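# Four arms: transfer ball to empty post, rack both bars

## Task

Take the ball sitting on one long bar and place it in the cup of the upright post that is currently empty, and set both long bars into their forked stands, so that at the end the other ball is resting on its post. Everything must stay in place without any robot holding it, and the robots must release and move away once finished.

## Robot and tools

SETUP. Four identical i2rt Big YAM arms, named arm1, arm2, arm3 and arm4, share the work. Each has six revolute joints, a two-finger gripper, and a wrist camera mounted above the hand that looks toward the fingertips when joints 1 and 6 are zero and the hand is level and forward. A fixed room camera, cam_high, is not attached to any arm. Reach is roughly 1.0 m from the joint 1 axis. Robots do not coordinate with one another; if one stalls, the rest keep going.

FRAMES. A single scene frame is used, origin on the floor, +z up. The hand point is halfway between the fingertips; its z axis runs along the fingers and its y axis is the opening direction. Hand poses depend on each foot's true pose, which is never printed. Commands themselves are not in this frame: they are joint angles.

JOINTS (all absolute targets, radians unless noted; tolerance for counting as reached in brackets):
- joint1_rad: -2.879 to 2.879 (±0.045). Yaws the whole arm about its foot; positive is counter-clockwise seen from above; 0 extends the arm toward where its foot faces.
- joint2_rad: 0 to 3.141 (±0.14). Shoulder; 0 has the upper arm lying backward about horizontal, increasing lifts it up and then over to the front.
- joint3_rad: 0 to 3.019 (±0.09). Elbow; 0 is folded flat against the upper arm, increasing unfolds.
- joint4_rad: -1.692 to 1.57 (±0.055). Hand pitch; positive tilts fingers up.
- joint5_rad: -1.57 to 1.57 (±0.03). Sideways hand swing; positive goes to the arm's right.
- joint6_rad: -2.094 to 2.094 (±0.035). Hand roll; positive is clockwise viewed from behind the hand.
- gripper_m: 0 to 0.093 metres (±0.003), the absolute fingertip separation. Squeeze force tops out near 50 to 62 N per pad, lower on some grippers.
Joints run at different speeds, so the hand can take a wide, curved path between postures. A single action may last at most 15 s.

TOOLS.
- execute_actions(actions, cameras): actions is a list holding exactly one action object, or empty to just observe. The action maps robot names ("arm1".."arm4") to {"joints": {...}}, where each key is one of the names above with an absolute target value. Any subset of joints and robots may be given; all listed motions begin together and may finish at different times. Example: {"arm1": {"joints": {"gripper_m": 0.05}}, "arm2": {"joints": {"joint1_rad": 0.3}}}. Omitted joints or robots may still be driving toward earlier targets. An unknown key or out-of-range number rejects the whole call with no motion. cameras lists any of arm1_cam_wrist, arm2_cam_wrist, arm3_cam_wrist, arm4_cam_wrist, cam_high, or "all"; omitted/null/["all"] gives every camera, [] gives none. The result shows each robot's state plus one end-of-call image per requested camera, in the order named on the "pictures" line.
- wait(seconds): 0 to 10 s, commands nothing and returns the same state and images.
- zoom_image(camera, region): enlarges [x0, y0, x1, y1] pixels (origin top-left, at most 504 by 504) of that camera's most recent full image.
- read_manual(section): returns licence texts only; no motion.
- finished_scene(scene): ends the given scene permanently after the last command has been held; reports success. Only call it once the goal is met and stable.

READING RESULTS. joint_positions gives current angles; gripper_m is the sum of the two finger joints. joint_status tells how each commanded motion ended. "off_target": stopped short and may still push. "contact_stop" or "time_out": target dropped and joint holds where it stopped, except that a timed-out joint may keep a target within 0.375, 0.375, 0.113, 0.225, 0.075, 0.3 rad (joints 1 to 6) of its position and keep pushing, listed under on_its_own, moving on by itself if freed. "joint command not followed" (usually with a "cause:" line) means a safety check blocked that arm's joint targets, while its gripper target still ran; blocked joints show "not_followed" and may be retried with each later action until valid targets arrive or the path clears. Observation-only calls never show this line. on_its_own covers uncommanded behaviour, and "held at" there is a held target, not a position. If a result reports a stop, any later execute_actions, wait or finished_scene calls in the same reply are skipped. To relieve a pushing joint, command its reported position. Tiny target changes may not move a joint, and joints bearing a load sag.

CAUTIONS. The arms do not stop on contact and can shove hard. Strong pressing between two robots fails the task and ends the run; a hard collision might too. The anti-collision check can react late and ignores fingers, gripper housings and wrist cameras, and no state line reports robot-to-robot contact; contact through a carried object is fine. Never knock items off the work area or onto the floor. Loose objects may occasionally be nudged by outside disturbances. Avoid drops, slips and slams. Sustained load or pushing heats motors: a MOTOR HOT line appears from 85 °C, and at 100 °C an OVER-TEMPERATURE FAULT makes that arm and gripper go limp and fall until cooled; afterward its unreached keys read "limit_stop_at_motor_heat", so resend targets. The robot keeps holding the last command while you compose replies, so heat can build then. When finished, open the grippers and pull every arm away from the objects.

Each tool is called in YAML: its name, and indented under it one key for each argument.

## Session

I'll start by looking at the scene.

execute_actions:
  actions: []

Scene clock: 0.00 s.
arm1.joint_positions: joint1_rad=-0.452 joint2_rad=+0.473 joint3_rad=+1.396 joint4_rad=-1.487 joint5_rad=+0.216 joint6_rad=+0.086 gripper_m=+0.095
arm1.joint_status: not commanded
arm1.hand: x=+1.3283 y=+0.0893 z=+1.3664 quat_wxyz=(+0.174, -0.830, +0.263, +0.461) (m; scene frame)
arm2.joint_positions: joint1_rad=-0.193 joint2_rad=+0.545 joint3_rad=+1.458 joint4_rad=-1.429 joint5_rad=+0.025 joint6_rad=+0.035 gripper_m=+0.094
arm2.joint_status: not commanded
arm2.hand: x=-0.0295 y=+1.2782 z=+1.3744 quat_wxyz=(-0.329, -0.667, -0.545, +0.388) (m; scene frame)
arm3.joint_positions: joint1_rad=+0.022 joint2_rad=+0.465 joint3_rad=+1.388 joint4_rad=-1.156 joint5_rad=-0.245 joint6_rad=+0.211 gripper_m=+0.094
arm3.joint_status: not commanded
arm3.hand: x=-1.2631 y=+0.0349 z=+1.4057 quat_wxyz=(-0.599, -0.019, -0.786, -0.153) (m; scene frame)
arm4.joint_positions: joint1_rad=+0.449 joint2_rad=+0.446 joint3_rad=+1.348 joint4_rad=-1.169 joint5_rad=+0.160 joint6_rad=-0.109 gripper_m=+0.095
arm4.joint_status: not commanded
arm4.hand: x=-0.0489 y=-1.2761 z=+1.4102 quat_wxyz=(-0.397, +0.669, -0.425, -0.464) (m; scene frame)
pictures: arm1_cam_wrist, arm2_cam_wrist, arm3_cam_wrist, arm4_cam_wrist, cam_high
Images, in order (width x height): arm1_cam_wrist 896x504, arm2_cam_wrist 896x504, arm3_cam_wrist 896x504, arm4_cam_wrist 896x504, cam_high 896x504.

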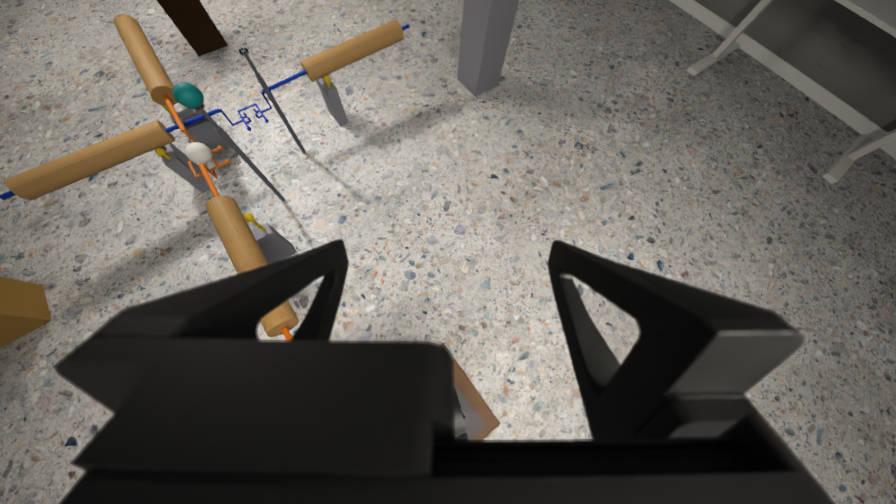

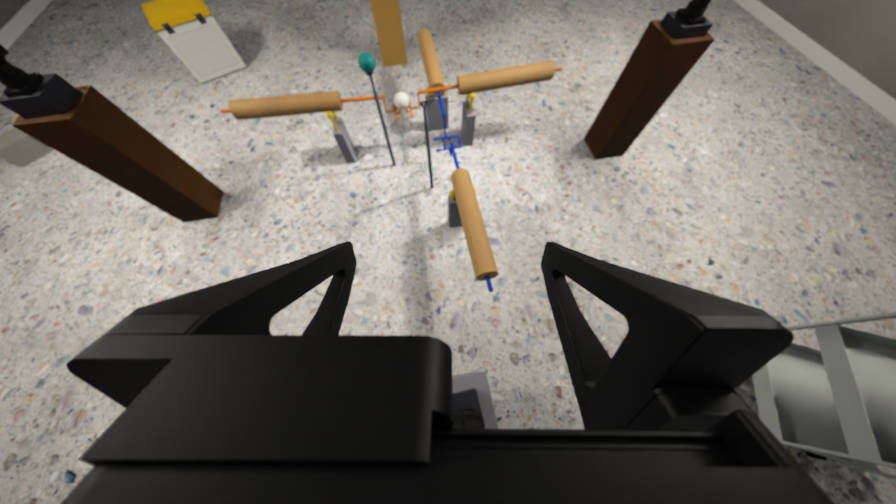

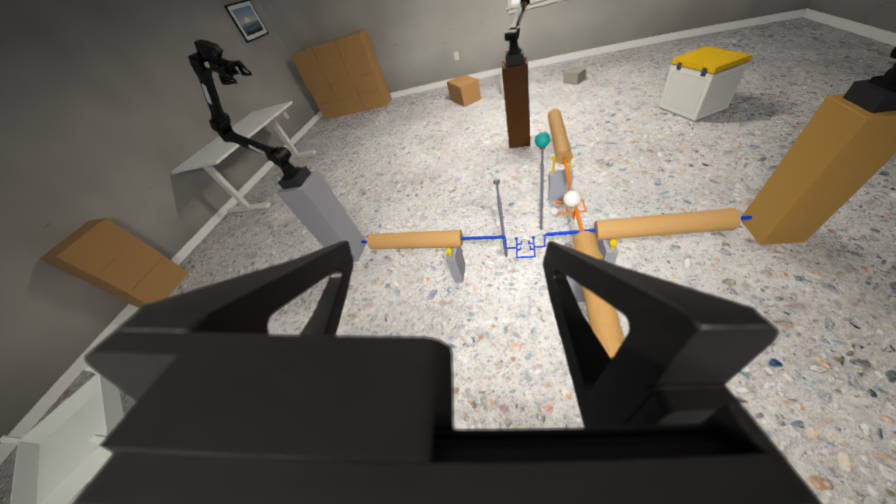

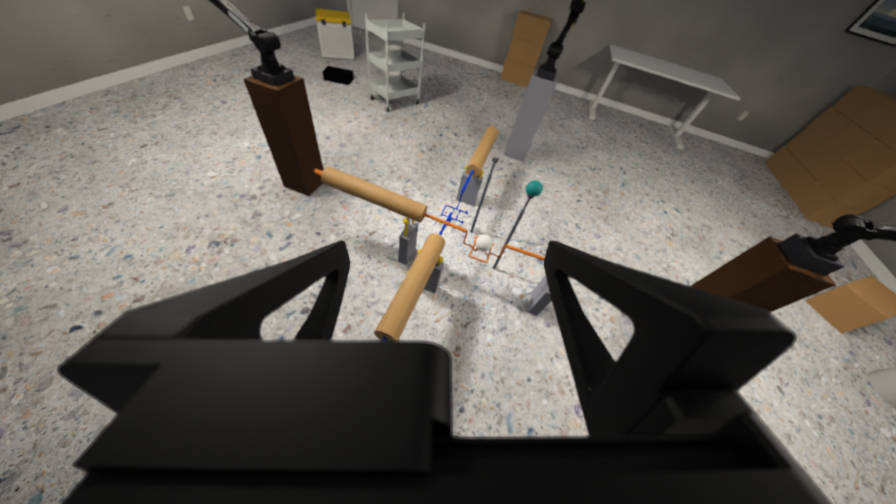

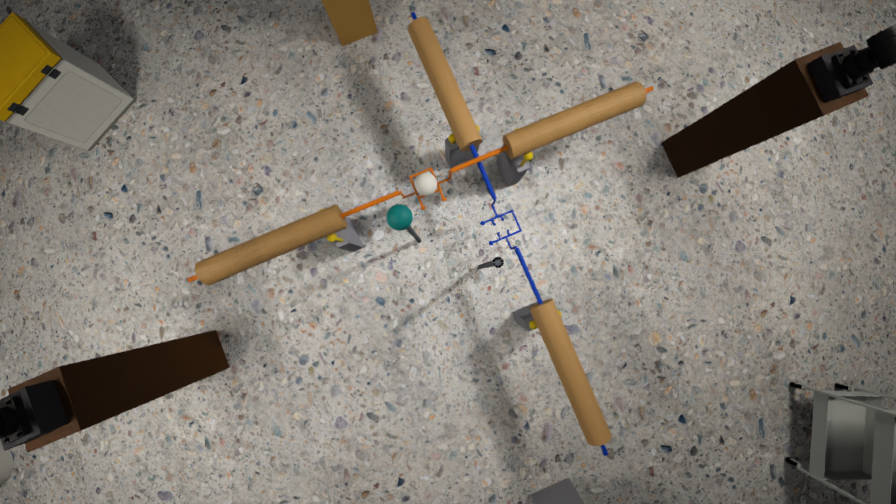

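zoom_image:
  camera: "cam_high"
  region: [300, 100, 620, 340]

zoom_image:
  camera: "arm2_cam_wrist"
  region: [280, 20, 580, 240]

zoom_image:
  camera: "arm3_cam_wrist"
  region: [400, 100, 700, 320]

zoom_image:
  camera: "arm4_cam_wrist"
  region: [350, 120, 650, 340]

zoom_image:
  camera: "arm1_cam_wrist"
  region: [100, 0, 420, 240]

Region (300, 100, 620, 340) of cam_high's 896x504 image, scaled by 1.575, with more detail than that image has; it fills the top 378 rows of this view, and the rest is white.

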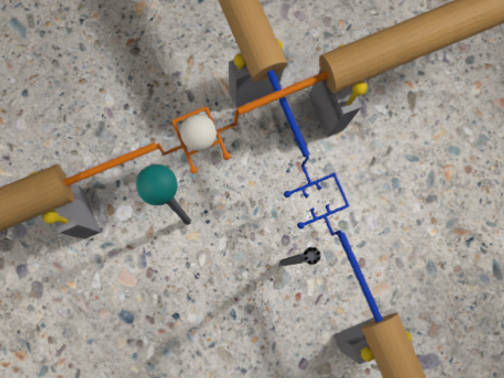

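Region (280, 20, 580, 240) of arm2_cam_wrist's 896x504 image, scaled by 1.680, with more detail than that image has; it fills the top 370 rows of this view, and the rest is white.

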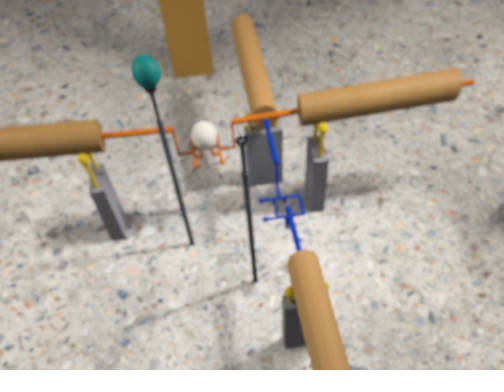

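Region (400, 100, 700, 320) of arm3_cam_wrist's 896x504 image, scaled by 1.680, with more detail than that image has; it fills the top 370 rows of this view, and the rest is white.

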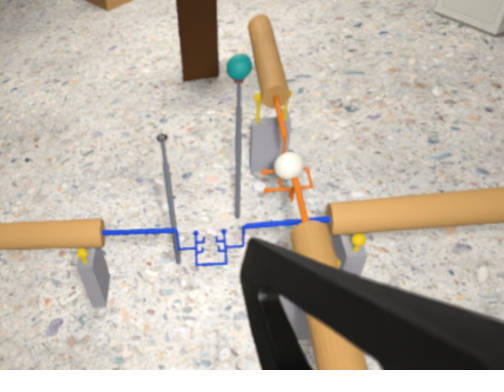

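Region (350, 120, 650, 340) of arm4_cam_wrist's 896x504 image, scaled by 1.680, with more detail than that image has; it fills the top 370 rows of this view, and the rest is white.

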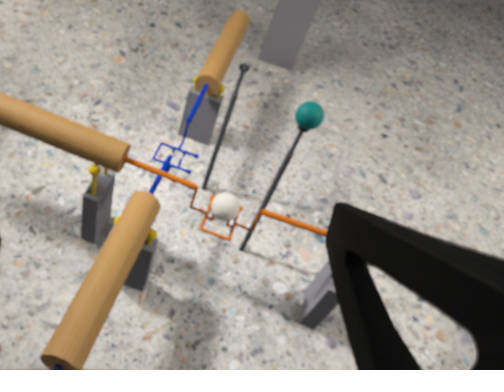

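Region (100, 0, 420, 240) of arm1_cam_wrist's 896x504 image, scaled by 1.575, with more detail than that image has; it fills the top 378 rows of this view, and the rest is white.

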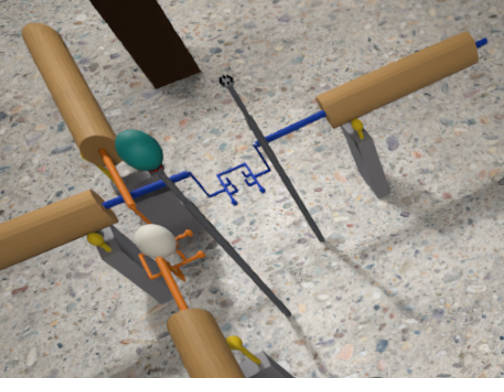

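execute_actions:
  actions:
    - {"arm1": {"joints": {"joint1_rad": 0.391, "joint2_rad": 2.354, "joint3_rad": 1.793, "joint4_rad": -1.010, "joint5_rad": 0.0, "joint6_rad": 0.429, "gripper_m": 0.093}}, "arm3": {"joints": {"joint1_rad": -0.391, "joint2_rad": 2.337, "joint3_rad": 1.766, "joint4_rad": -1.000, "joint5_rad": 0.0, "joint6_rad": -0.438, "gripper_m": 0.093}}}

Scene clock: 108.73 s.
arm1.joint_positions: joint1_rad=+0.398 joint2_rad=+2.351 joint3_rad=+1.773 joint4_rad=-1.010 joint5_rad=+0.001 joint6_rad=+0.415 gripper_m=+0.093
arm1.joint_status: all done
arm1.hand: x=+0.8595 y=-0.2765 z=+0.7227 quat_wxyz=(+0.008, -1.000, -0.013, -0.006) (m; scene frame)
arm2.joint_positions: joint1_rad=-0.193 joint2_rad=+0.545 joint3_rad=+1.458 joint4_rad=-1.429 joint5_rad=+0.025 joint6_rad=+0.035 gripper_m=+0.094
arm2.joint_status: not commanded
arm2.hand: x=-0.0295 y=+1.2782 z=+1.3744 quat_wxyz=(-0.329, -0.667, -0.545, +0.388) (m; scene frame)
arm3.joint_positions: joint1_rad=-0.384 joint2_rad=+2.322 joint3_rad=+1.751 joint4_rad=-0.997 joint5_rad=-0.004 joint6_rad=-0.427 gripper_m=+0.093
arm3.joint_status: all done
arm3.hand: x=-0.8595 y=-0.2736 z=+0.6985 quat_wxyz=(+0.004, -0.003, -1.000, -0.002) (m; scene frame)
arm4.joint_positions: joint1_rad=+0.449 joint2_rad=+0.446 joint3_rad=+1.348 joint4_rad=-1.169 joint5_rad=+0.160 joint6_rad=-0.109 gripper_m=+0.095
arm4.joint_status: not commanded
arm4.hand: x=-0.0489 y=-1.2761 z=+1.4102 quat_wxyz=(-0.397, +0.669, -0.425, -0.464) (m; scene frame)
pictures: arm1_cam_wrist, arm2_cam_wrist, arm3_cam_wrist, arm4_cam_wrist, cam_high
Images, in order (width x height): arm1_cam_wrist 896x504, arm2_cam_wrist 896x504, arm3_cam_wrist 896x504, arm4_cam_wrist 896x504, cam_high 896x504.

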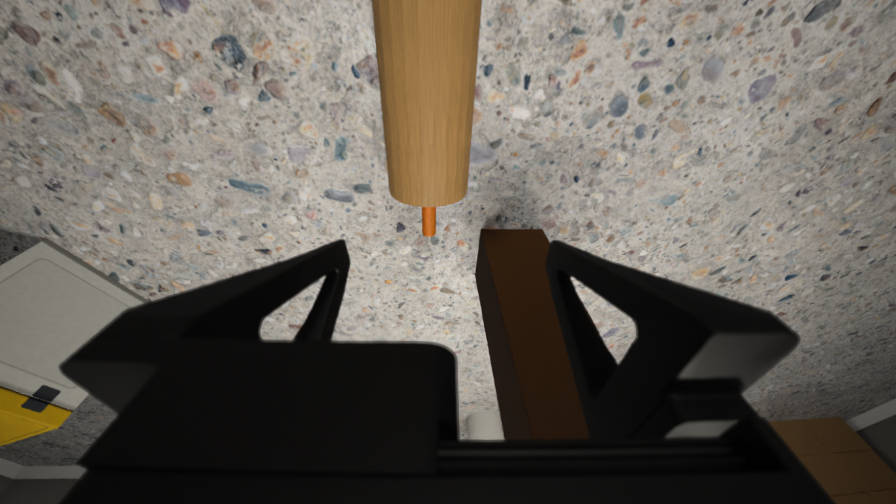

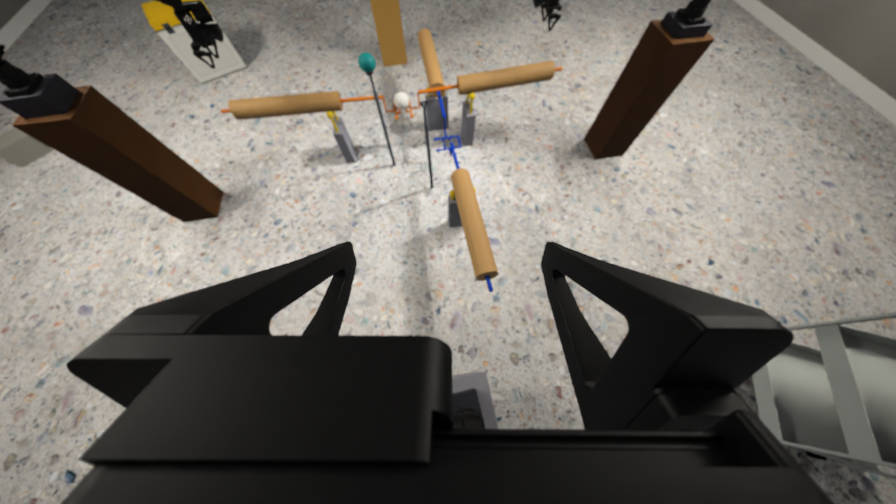

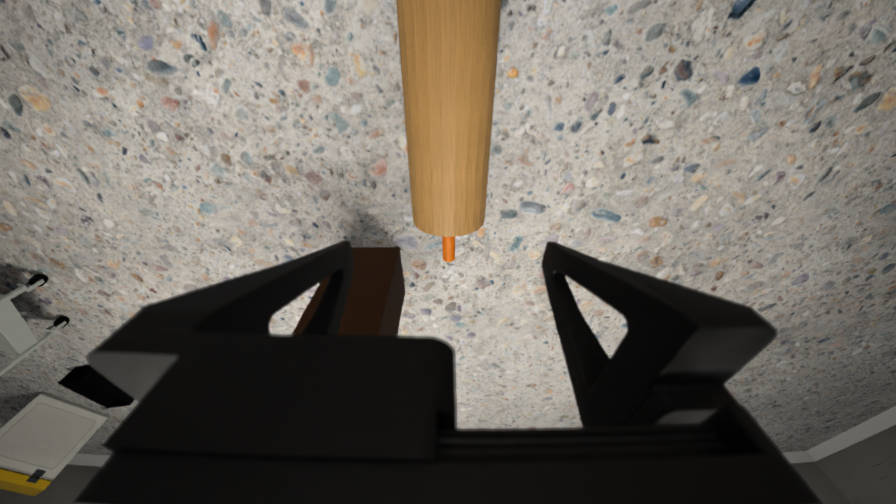

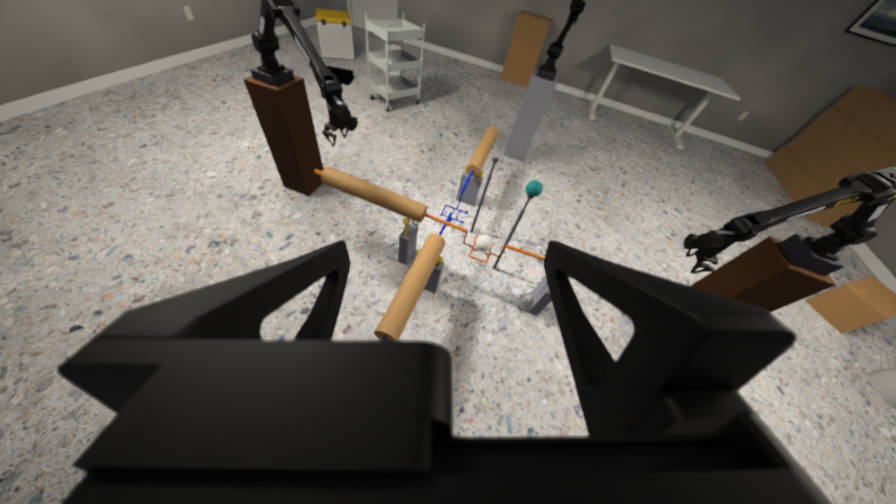

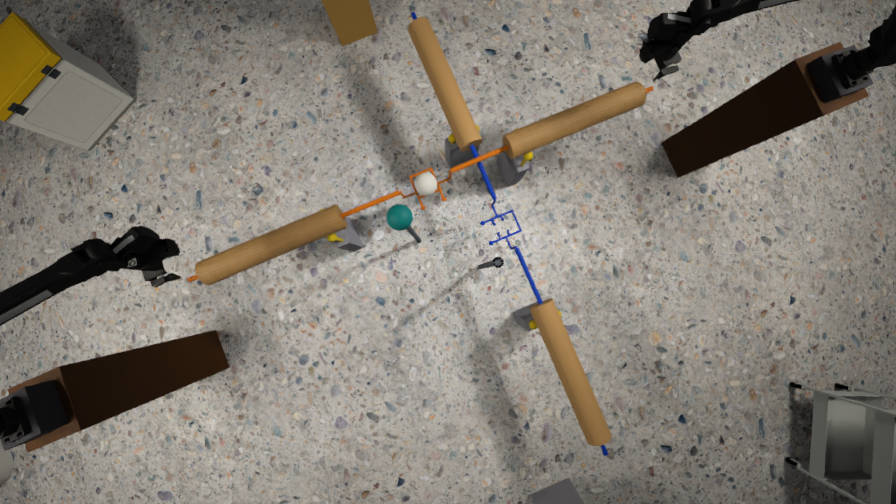

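execute_actions:
  actions:
    - {"arm1": {"joints": {"joint1_rad": 0.407, "joint2_rad": 2.566, "joint3_rad": 1.811, "joint4_rad": -0.816, "joint5_rad": 0.0, "joint6_rad": 0.445}}, "arm3": {"joints": {"joint1_rad": -0.366, "joint2_rad": 2.562, "joint3_rad": 1.913, "joint4_rad": -0.921, "joint5_rad": 0.0, "joint6_rad": -0.413}}}

Scene clock: 134.30 s.
arm1.joint_positions: joint1_rad=+0.398 joint2_rad=+2.562 joint3_rad=+1.794 joint4_rad=-0.829 joint5_rad=+0.001 joint6_rad=+0.431 gripper_m=+0.093
arm1.joint_status: all done
arm1.hand: x=+0.8666 y=-0.2718 z=+0.5951 quat_wxyz=(+0.011, -1.000, -0.005, -0.011) (m; scene frame)
arm2.joint_positions: joint1_rad=-0.193 joint2_rad=+0.545 joint3_rad=+1.458 joint4_rad=-1.429 joint5_rad=+0.025 joint6_rad=+0.035 gripper_m=+0.094
arm2.joint_status: not commanded
arm2.hand: x=-0.0295 y=+1.2782 z=+1.3744 quat_wxyz=(-0.329, -0.667, -0.545, +0.388) (m; scene frame)
arm3.joint_positions: joint1_rad=-0.373 joint2_rad=+2.562 joint3_rad=+1.892 joint4_rad=-0.926 joint5_rad=-0.004 joint6_rad=-0.424 gripper_m=+0.093
arm3.joint_status: all done
arm3.hand: x=-0.8422 y=-0.2738 z=+0.5877 quat_wxyz=(+0.017, +0.001, -1.000, -0.008) (m; scene frame)
arm4.joint_positions: joint1_rad=+0.449 joint2_rad=+0.446 joint3_rad=+1.348 joint4_rad=-1.169 joint5_rad=+0.160 joint6_rad=-0.109 gripper_m=+0.095
arm4.joint_status: not commanded
arm4.hand: x=-0.0489 y=-1.2761 z=+1.4102 quat_wxyz=(-0.397, +0.669, -0.425, -0.464) (m; scene frame)
pictures: arm1_cam_wrist, arm2_cam_wrist, arm3_cam_wrist, arm4_cam_wrist, cam_high
Images, in order (width x height): arm1_cam_wrist 896x504, arm2_cam_wrist 896x504, arm3_cam_wrist 896x504, arm4_cam_wrist 896x504, cam_high 896x504.

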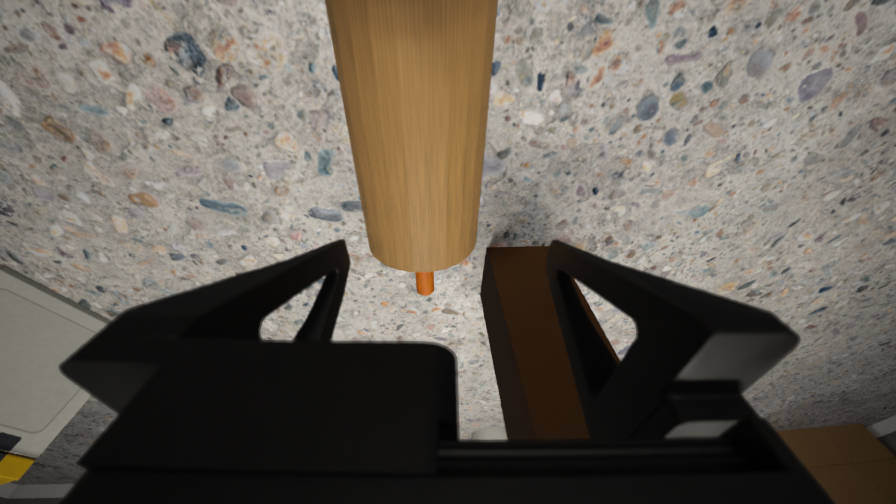

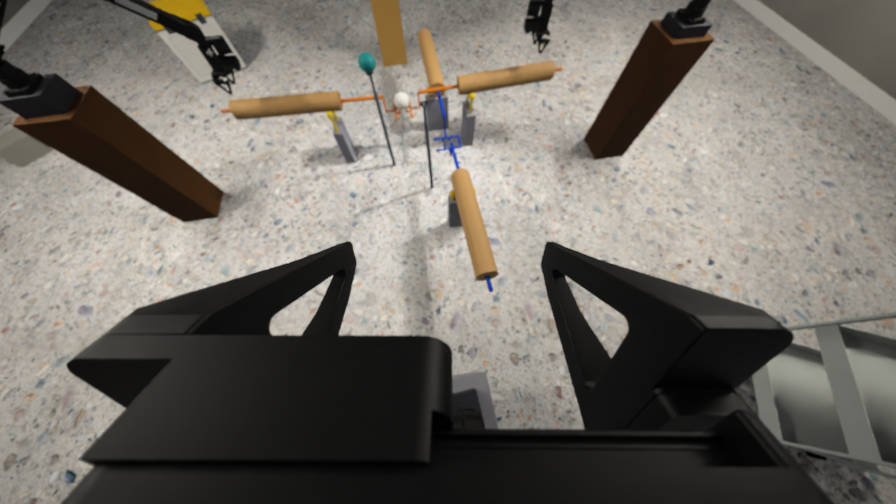

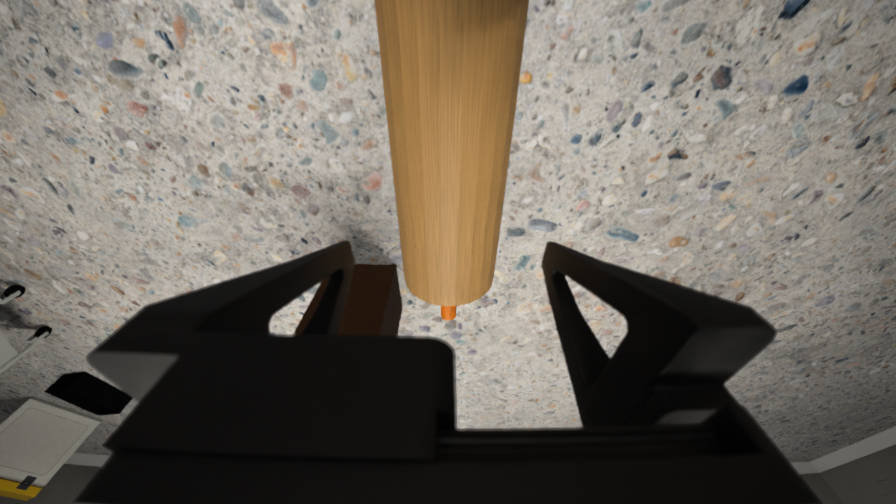

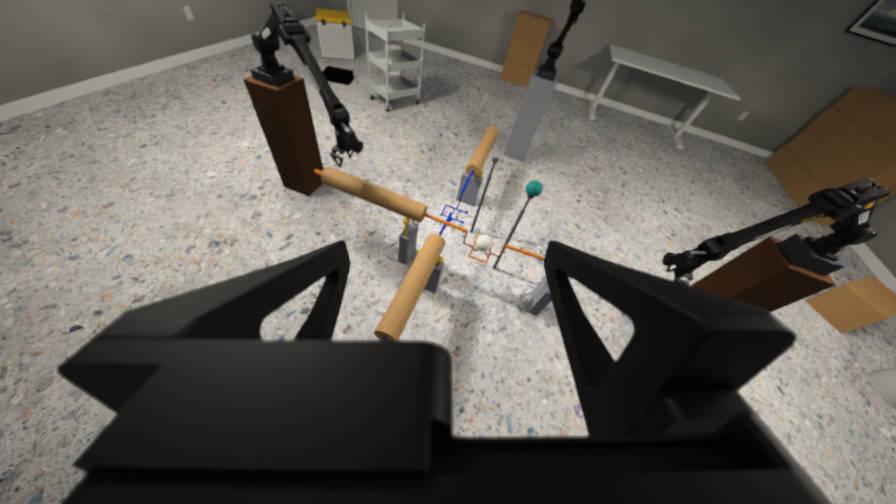

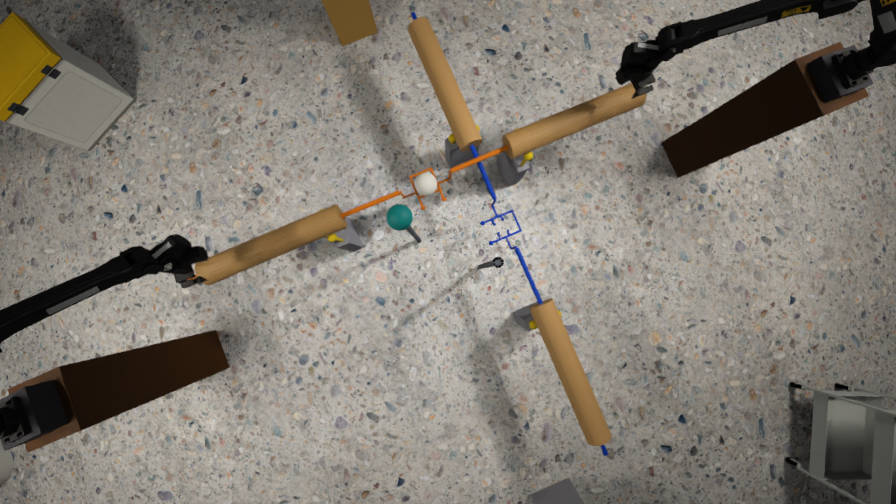

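execute_actions:
  actions:
    - {"arm1": {"joints": {"joint1_rad": 0.398, "joint2_rad": 2.766, "joint3_rad": 1.998, "joint4_rad": -0.776, "joint5_rad": 0.0, "joint6_rad": 0.45}}, "arm3": {"joints": {"joint1_rad": -0.371, "joint2_rad": 2.696, "joint3_rad": 1.959, "joint4_rad": -0.808, "joint5_rad": 0.0, "joint6_rad": -0.418}}}
  cameras: ["arm1_cam_wrist", "arm3_cam_wrist", "arm2_cam_wrist", "arm4_cam_wrist"]

Scene clock: 144.80 s.
arm1.joint_positions: joint1_rad=+0.398 joint2_rad=+2.767 joint3_rad=+1.971 joint4_rad=-0.783 joint5_rad=+0.001 joint6_rad=+0.436 gripper_m=+0.093
arm1.joint_status: all done
arm1.hand: x=+0.8477 y=-0.2798 z=+0.5126 quat_wxyz=(+0.007, -1.000, -0.002, -0.002) (m; scene frame)
arm2.joint_positions: joint1_rad=-0.193 joint2_rad=+0.545 joint3_rad=+1.458 joint4_rad=-1.429 joint5_rad=+0.025 joint6_rad=+0.035 gripper_m=+0.094
arm2.joint_status: not commanded
arm2.hand: x=-0.0295 y=+1.2782 z=+1.3744 quat_wxyz=(-0.329, -0.667, -0.545, +0.388) (m; scene frame)
arm3.joint_positions: joint1_rad=-0.373 joint2_rad=+2.684 joint3_rad=+1.942 joint4_rad=-0.818 joint5_rad=-0.004 joint6_rad=-0.424 gripper_m=+0.093
arm3.joint_status: all done
arm3.hand: x=-0.8369 y=-0.2764 z=+0.5228 quat_wxyz=(+0.000, +0.001, -1.000, -0.001) (m; scene frame)
arm4.joint_positions: joint1_rad=+0.449 joint2_rad=+0.446 joint3_rad=+1.348 joint4_rad=-1.169 joint5_rad=+0.160 joint6_rad=-0.109 gripper_m=+0.095
arm4.joint_status: not commanded
arm4.hand: x=-0.0489 y=-1.2761 z=+1.4102 quat_wxyz=(-0.397, +0.669, -0.425, -0.464) (m; scene frame)
pictures: arm1_cam_wrist, arm2_cam_wrist, arm3_cam_wrist, arm4_cam_wrist
Images, in order (width x height): arm1_cam_wrist 896x504, arm2_cam_wrist 896x504, arm3_cam_wrist 896x504, arm4_cam_wrist 896x504.

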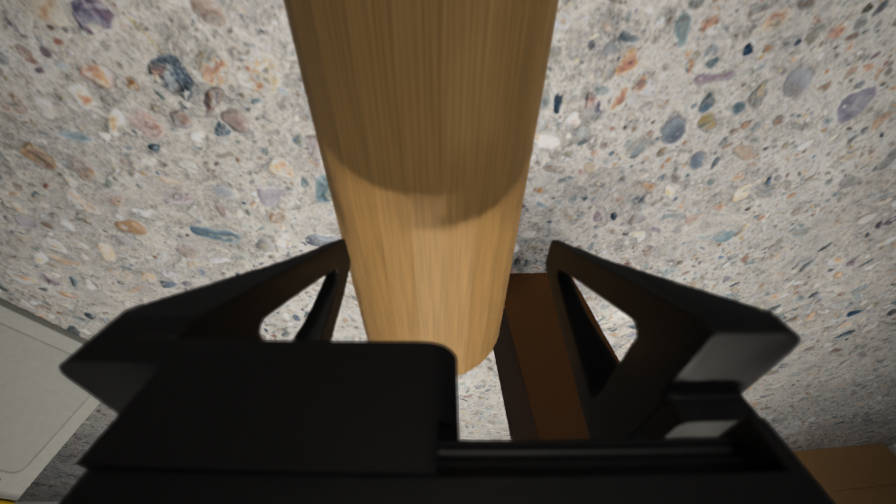

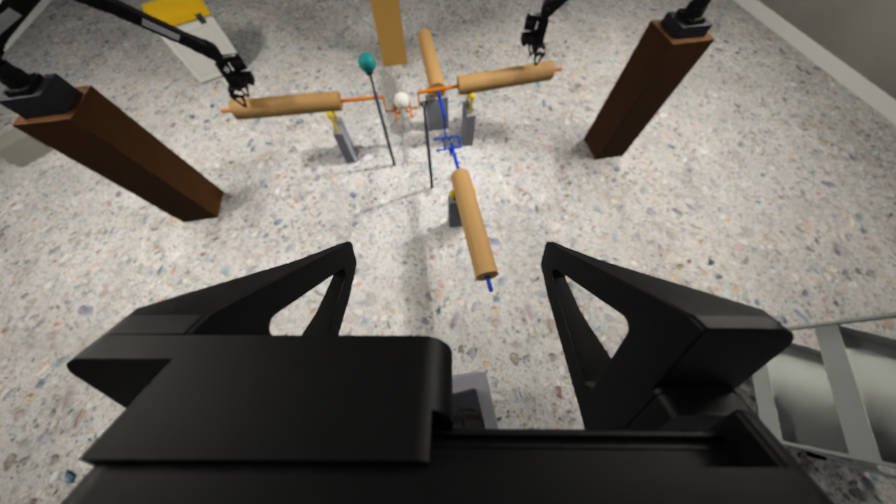

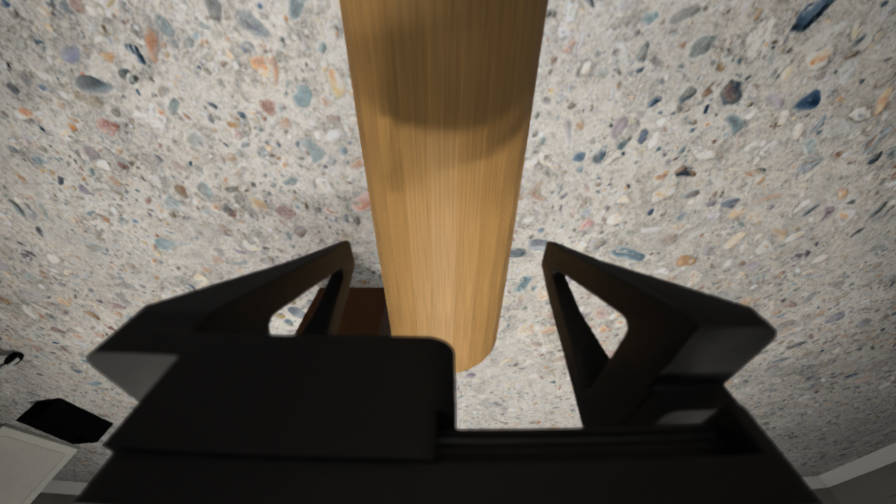

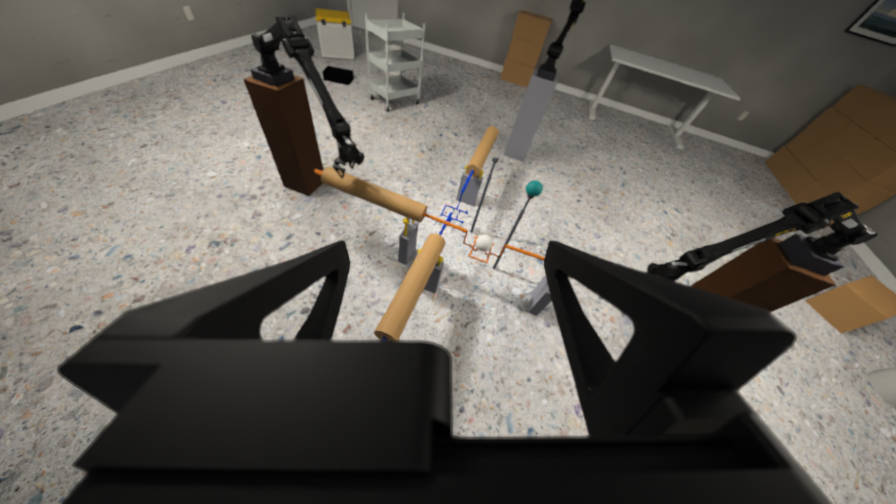

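execute_actions:
  actions:
    - {"arm1": {"joints": {"joint1_rad": 0.425, "joint6_rad": 0.465}}, "arm3": {"joints": {"joint1_rad": -0.371, "joint2_rad": 2.831, "joint3_rad": 2.027, "joint4_rad": -0.747, "joint5_rad": 0.0, "joint6_rad": -0.418}}}
  cameras: ["arm1_cam_wrist", "arm3_cam_wrist"]

Scene clock: 157.27 s.
arm1.joint_positions: joint1_rad=+0.422 joint2_rad=+2.767 joint3_rad=+1.971 joint4_rad=-0.783 joint5_rad=+0.001 joint6_rad=+0.451 gripper_m=+0.093
arm1.joint_status: all done
arm1.hand: x=+0.8547 y=-0.2942 z=+0.5124 quat_wxyz=(+0.007, -1.000, -0.007, -0.002) (m; scene frame)
arm2.joint_positions: joint1_rad=-0.193 joint2_rad=+0.545 joint3_rad=+1.458 joint4_rad=-1.429 joint5_rad=+0.025 joint6_rad=+0.035 gripper_m=+0.094
arm2.joint_status: not commanded
arm2.hand: x=-0.0295 y=+1.2782 z=+1.3744 quat_wxyz=(-0.329, -0.667, -0.545, +0.388) (m; scene frame)
arm3.joint_positions: joint1_rad=-0.367 joint2_rad=+2.796 joint3_rad=+2.011 joint4_rad=-0.753 joint5_rad=-0.005 joint6_rad=-0.422 gripper_m=+0.093
arm3.joint_status: all done
arm3.hand: x=-0.8325 y=-0.2740 z=+0.4692 quat_wxyz=(-0.010, +0.003, -1.000, +0.003) (m; scene frame)
arm4.joint_positions: joint1_rad=+0.449 joint2_rad=+0.446 joint3_rad=+1.348 joint4_rad=-1.169 joint5_rad=+0.160 joint6_rad=-0.109 gripper_m=+0.095
arm4.joint_status: not commanded
arm4.hand: x=-0.0489 y=-1.2761 z=+1.4102 quat_wxyz=(-0.397, +0.669, -0.425, -0.464) (m; scene frame)
pictures: arm1_cam_wrist, arm3_cam_wrist
Images, in order (width x height): arm1_cam_wrist 896x504, arm3_cam_wrist 896x504.

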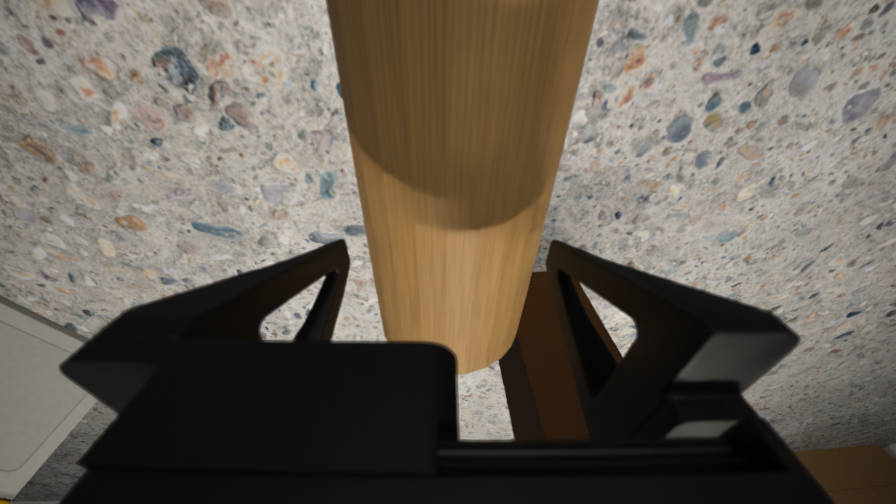

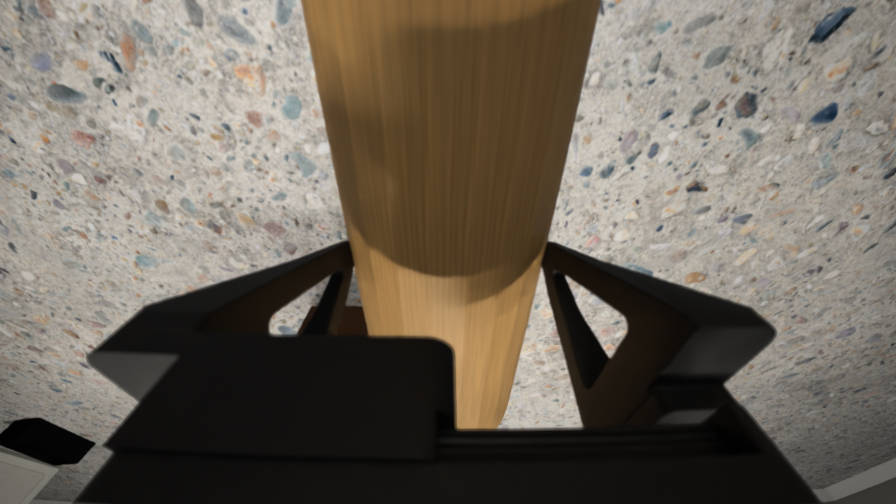

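execute_actions:
  actions:
    - {"arm1": {"joints": {"joint1_rad": 0.42, "joint2_rad": 2.354, "joint3_rad": 1.793, "joint4_rad": -1.010, "joint5_rad": 0.0, "joint6_rad": 0.45}}, "arm3": {"joints": {"joint1_rad": -0.37, "joint2_rad": 2.337, "joint3_rad": 1.766, "joint4_rad": -1.000, "joint5_rad": 0.0, "joint6_rad": -0.42}}}
  cameras: []

execute_actions:
  actions:
    - {"arm1": {"joints": {"joint1_rad": 0.836, "joint2_rad": 2.339, "joint3_rad": 0.685, "joint4_rad": 1.205, "joint5_rad": 0.822, "joint6_rad": -1.231}}, "arm3": {"joints": {"joint1_rad": -0.826, "joint2_rad": 2.302, "joint3_rad": 0.637, "joint4_rad": 1.216, "joint5_rad": -0.821, "joint6_rad": 1.232}}}

Scene clock: 243.03 s.
arm1.joint_positions: joint1_rad=+0.422 joint2_rad=+2.345 joint3_rad=+1.790 joint4_rad=-0.998 joint5_rad=+0.001 joint6_rad=+0.451 gripper_m=+0.093
arm1.joint_status: all done
arm1.hand: x=+0.8558 y=-0.2960 z=+0.7316 quat_wxyz=(+0.001, -1.000, -0.007, +0.009) (m; scene frame)
arm2.joint_positions: joint1_rad=-0.193 joint2_rad=+0.545 joint3_rad=+1.458 joint4_rad=-1.429 joint5_rad=+0.025 joint6_rad=+0.035 gripper_m=+0.094
arm2.joint_status: not commanded
arm2.hand: x=-0.0295 y=+1.2782 z=+1.3744 quat_wxyz=(-0.329, -0.667, -0.545, +0.388) (m; scene frame)
arm3.joint_positions: joint1_rad=-0.374 joint2_rad=+2.308 joint3_rad=+1.762 joint4_rad=-0.992 joint5_rad=+0.004 joint6_rad=-0.422 gripper_m=+0.093
arm3.joint_status: all done
arm3.hand: x=-0.8487 y=-0.2724 z=+0.7111 quat_wxyz=(-0.008, -0.001, -1.000, +0.007) (m; scene frame)
arm4.joint_positions: joint1_rad=+0.449 joint2_rad=+0.446 joint3_rad=+1.348 joint4_rad=-1.169 joint5_rad=+0.160 joint6_rad=-0.109 gripper_m=+0.095
arm4.joint_status: not commanded
arm4.hand: x=-0.0489 y=-1.2761 z=+1.4102 quat_wxyz=(-0.397, +0.669, -0.425, -0.464) (m; scene frame)
pictures: none
No camera images: the call's "cameras" was empty. Leave "cameras" out to get every camera's image.

Scene clock: 245.27 s.
arm1.joint_positions: joint1_rad=+0.828 joint2_rad=+2.342 joint3_rad=+0.686 joint4_rad=+1.183 joint5_rad=+0.819 joint6_rad=-1.216 gripper_m=+0.093
arm1.joint_status: all done
arm1.hand: x=+1.0488 y=-0.2791 z=+0.7116 quat_wxyz=(+0.420, -0.571, -0.573, +0.411) (m; scene frame)
arm2.joint_positions: joint1_rad=-0.193 joint2_rad=+0.545 joint3_rad=+1.458 joint4_rad=-1.429 joint5_rad=+0.025 joint6_rad=+0.035 gripper_m=+0.094
arm2.joint_status: not commanded
arm2.hand: x=-0.0295 y=+1.2782 z=+1.3744 quat_wxyz=(-0.329, -0.667, -0.545, +0.388) (m; scene frame)
arm3.joint_positions: joint1_rad=-0.820 joint2_rad=+2.305 joint3_rad=+0.638 joint4_rad=+1.198 joint5_rad=-0.818 joint6_rad=+1.220 gripper_m=+0.093
arm3.joint_status: all done
arm3.hand: x=-1.0587 y=-0.2708 z=+0.6919 quat_wxyz=(-0.410, -0.574, -0.574, -0.415) (m; scene frame)
arm4.joint_positions: joint1_rad=+0.449 joint2_rad=+0.446 joint3_rad=+1.348 joint4_rad=-1.169 joint5_rad=+0.160 joint6_rad=-0.109 gripper_m=+0.095
arm4.joint_status: not commanded
arm4.hand: x=-0.0489 y=-1.2761 z=+1.4102 quat_wxyz=(-0.397, +0.669, -0.425, -0.464) (m; scene frame)
pictures: arm1_cam_wrist, arm2_cam_wrist, arm3_cam_wrist, arm4_cam_wrist, cam_high
Images, in order (width x height): arm1_cam_wrist 896x504, arm2_cam_wrist 896x504, arm3_cam_wrist 896x504, arm4_cam_wrist 896x504, cam_high 896x504.

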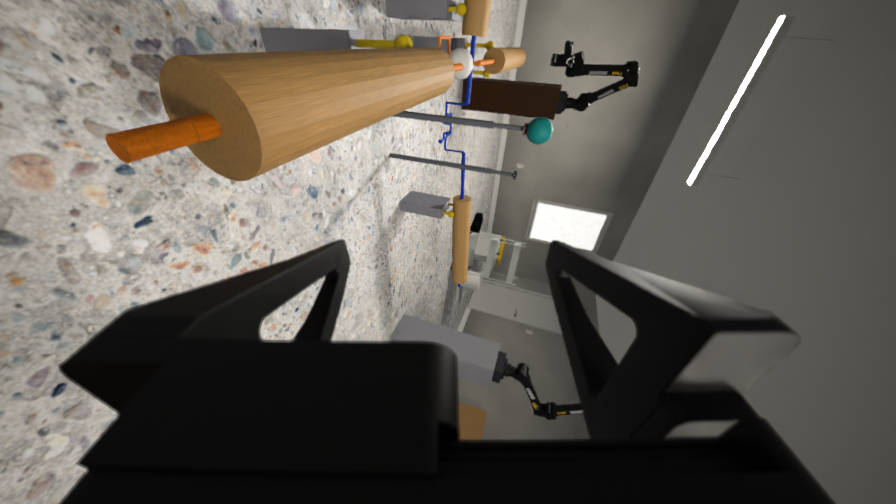

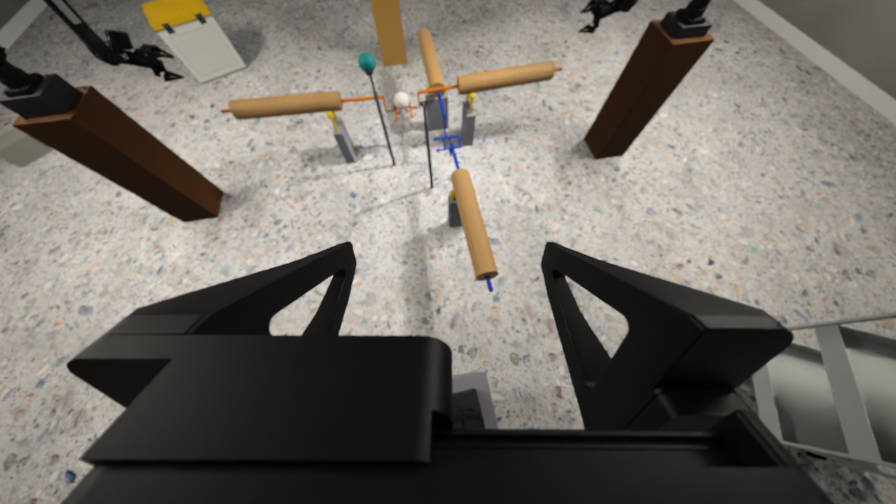

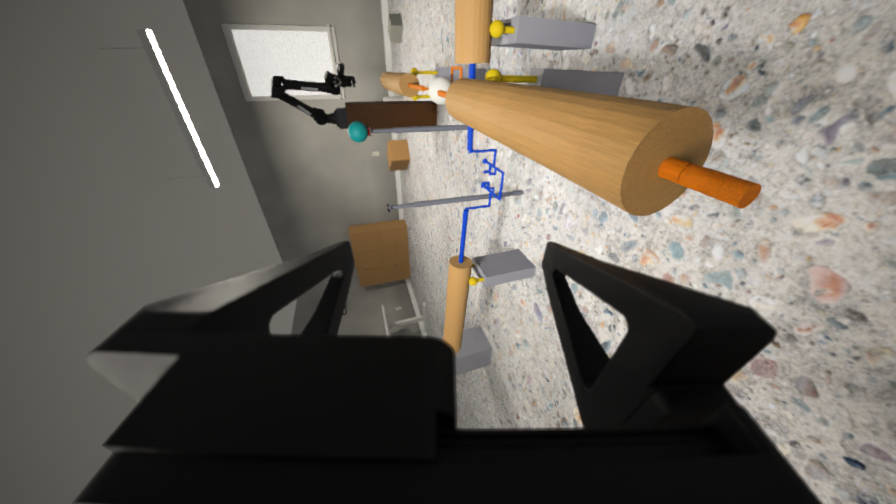

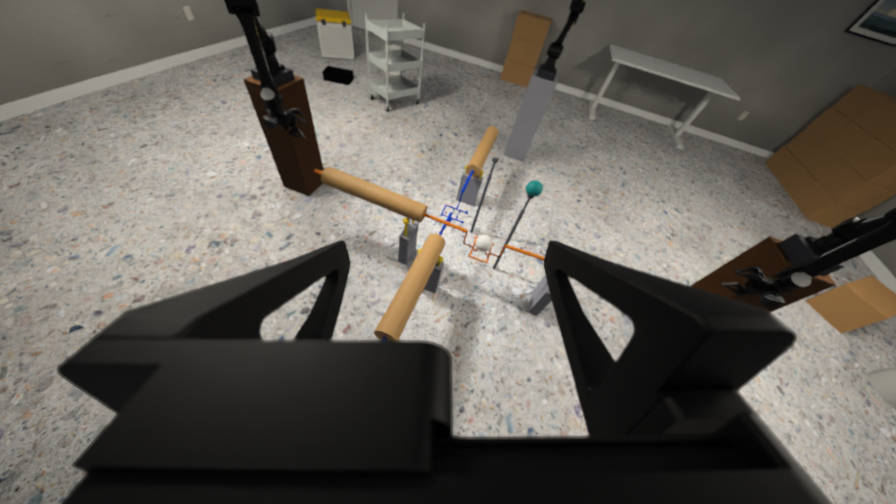

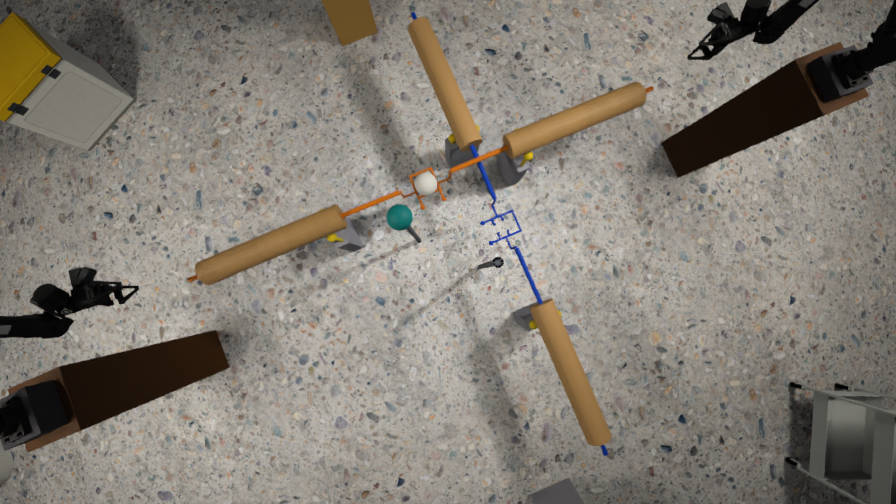

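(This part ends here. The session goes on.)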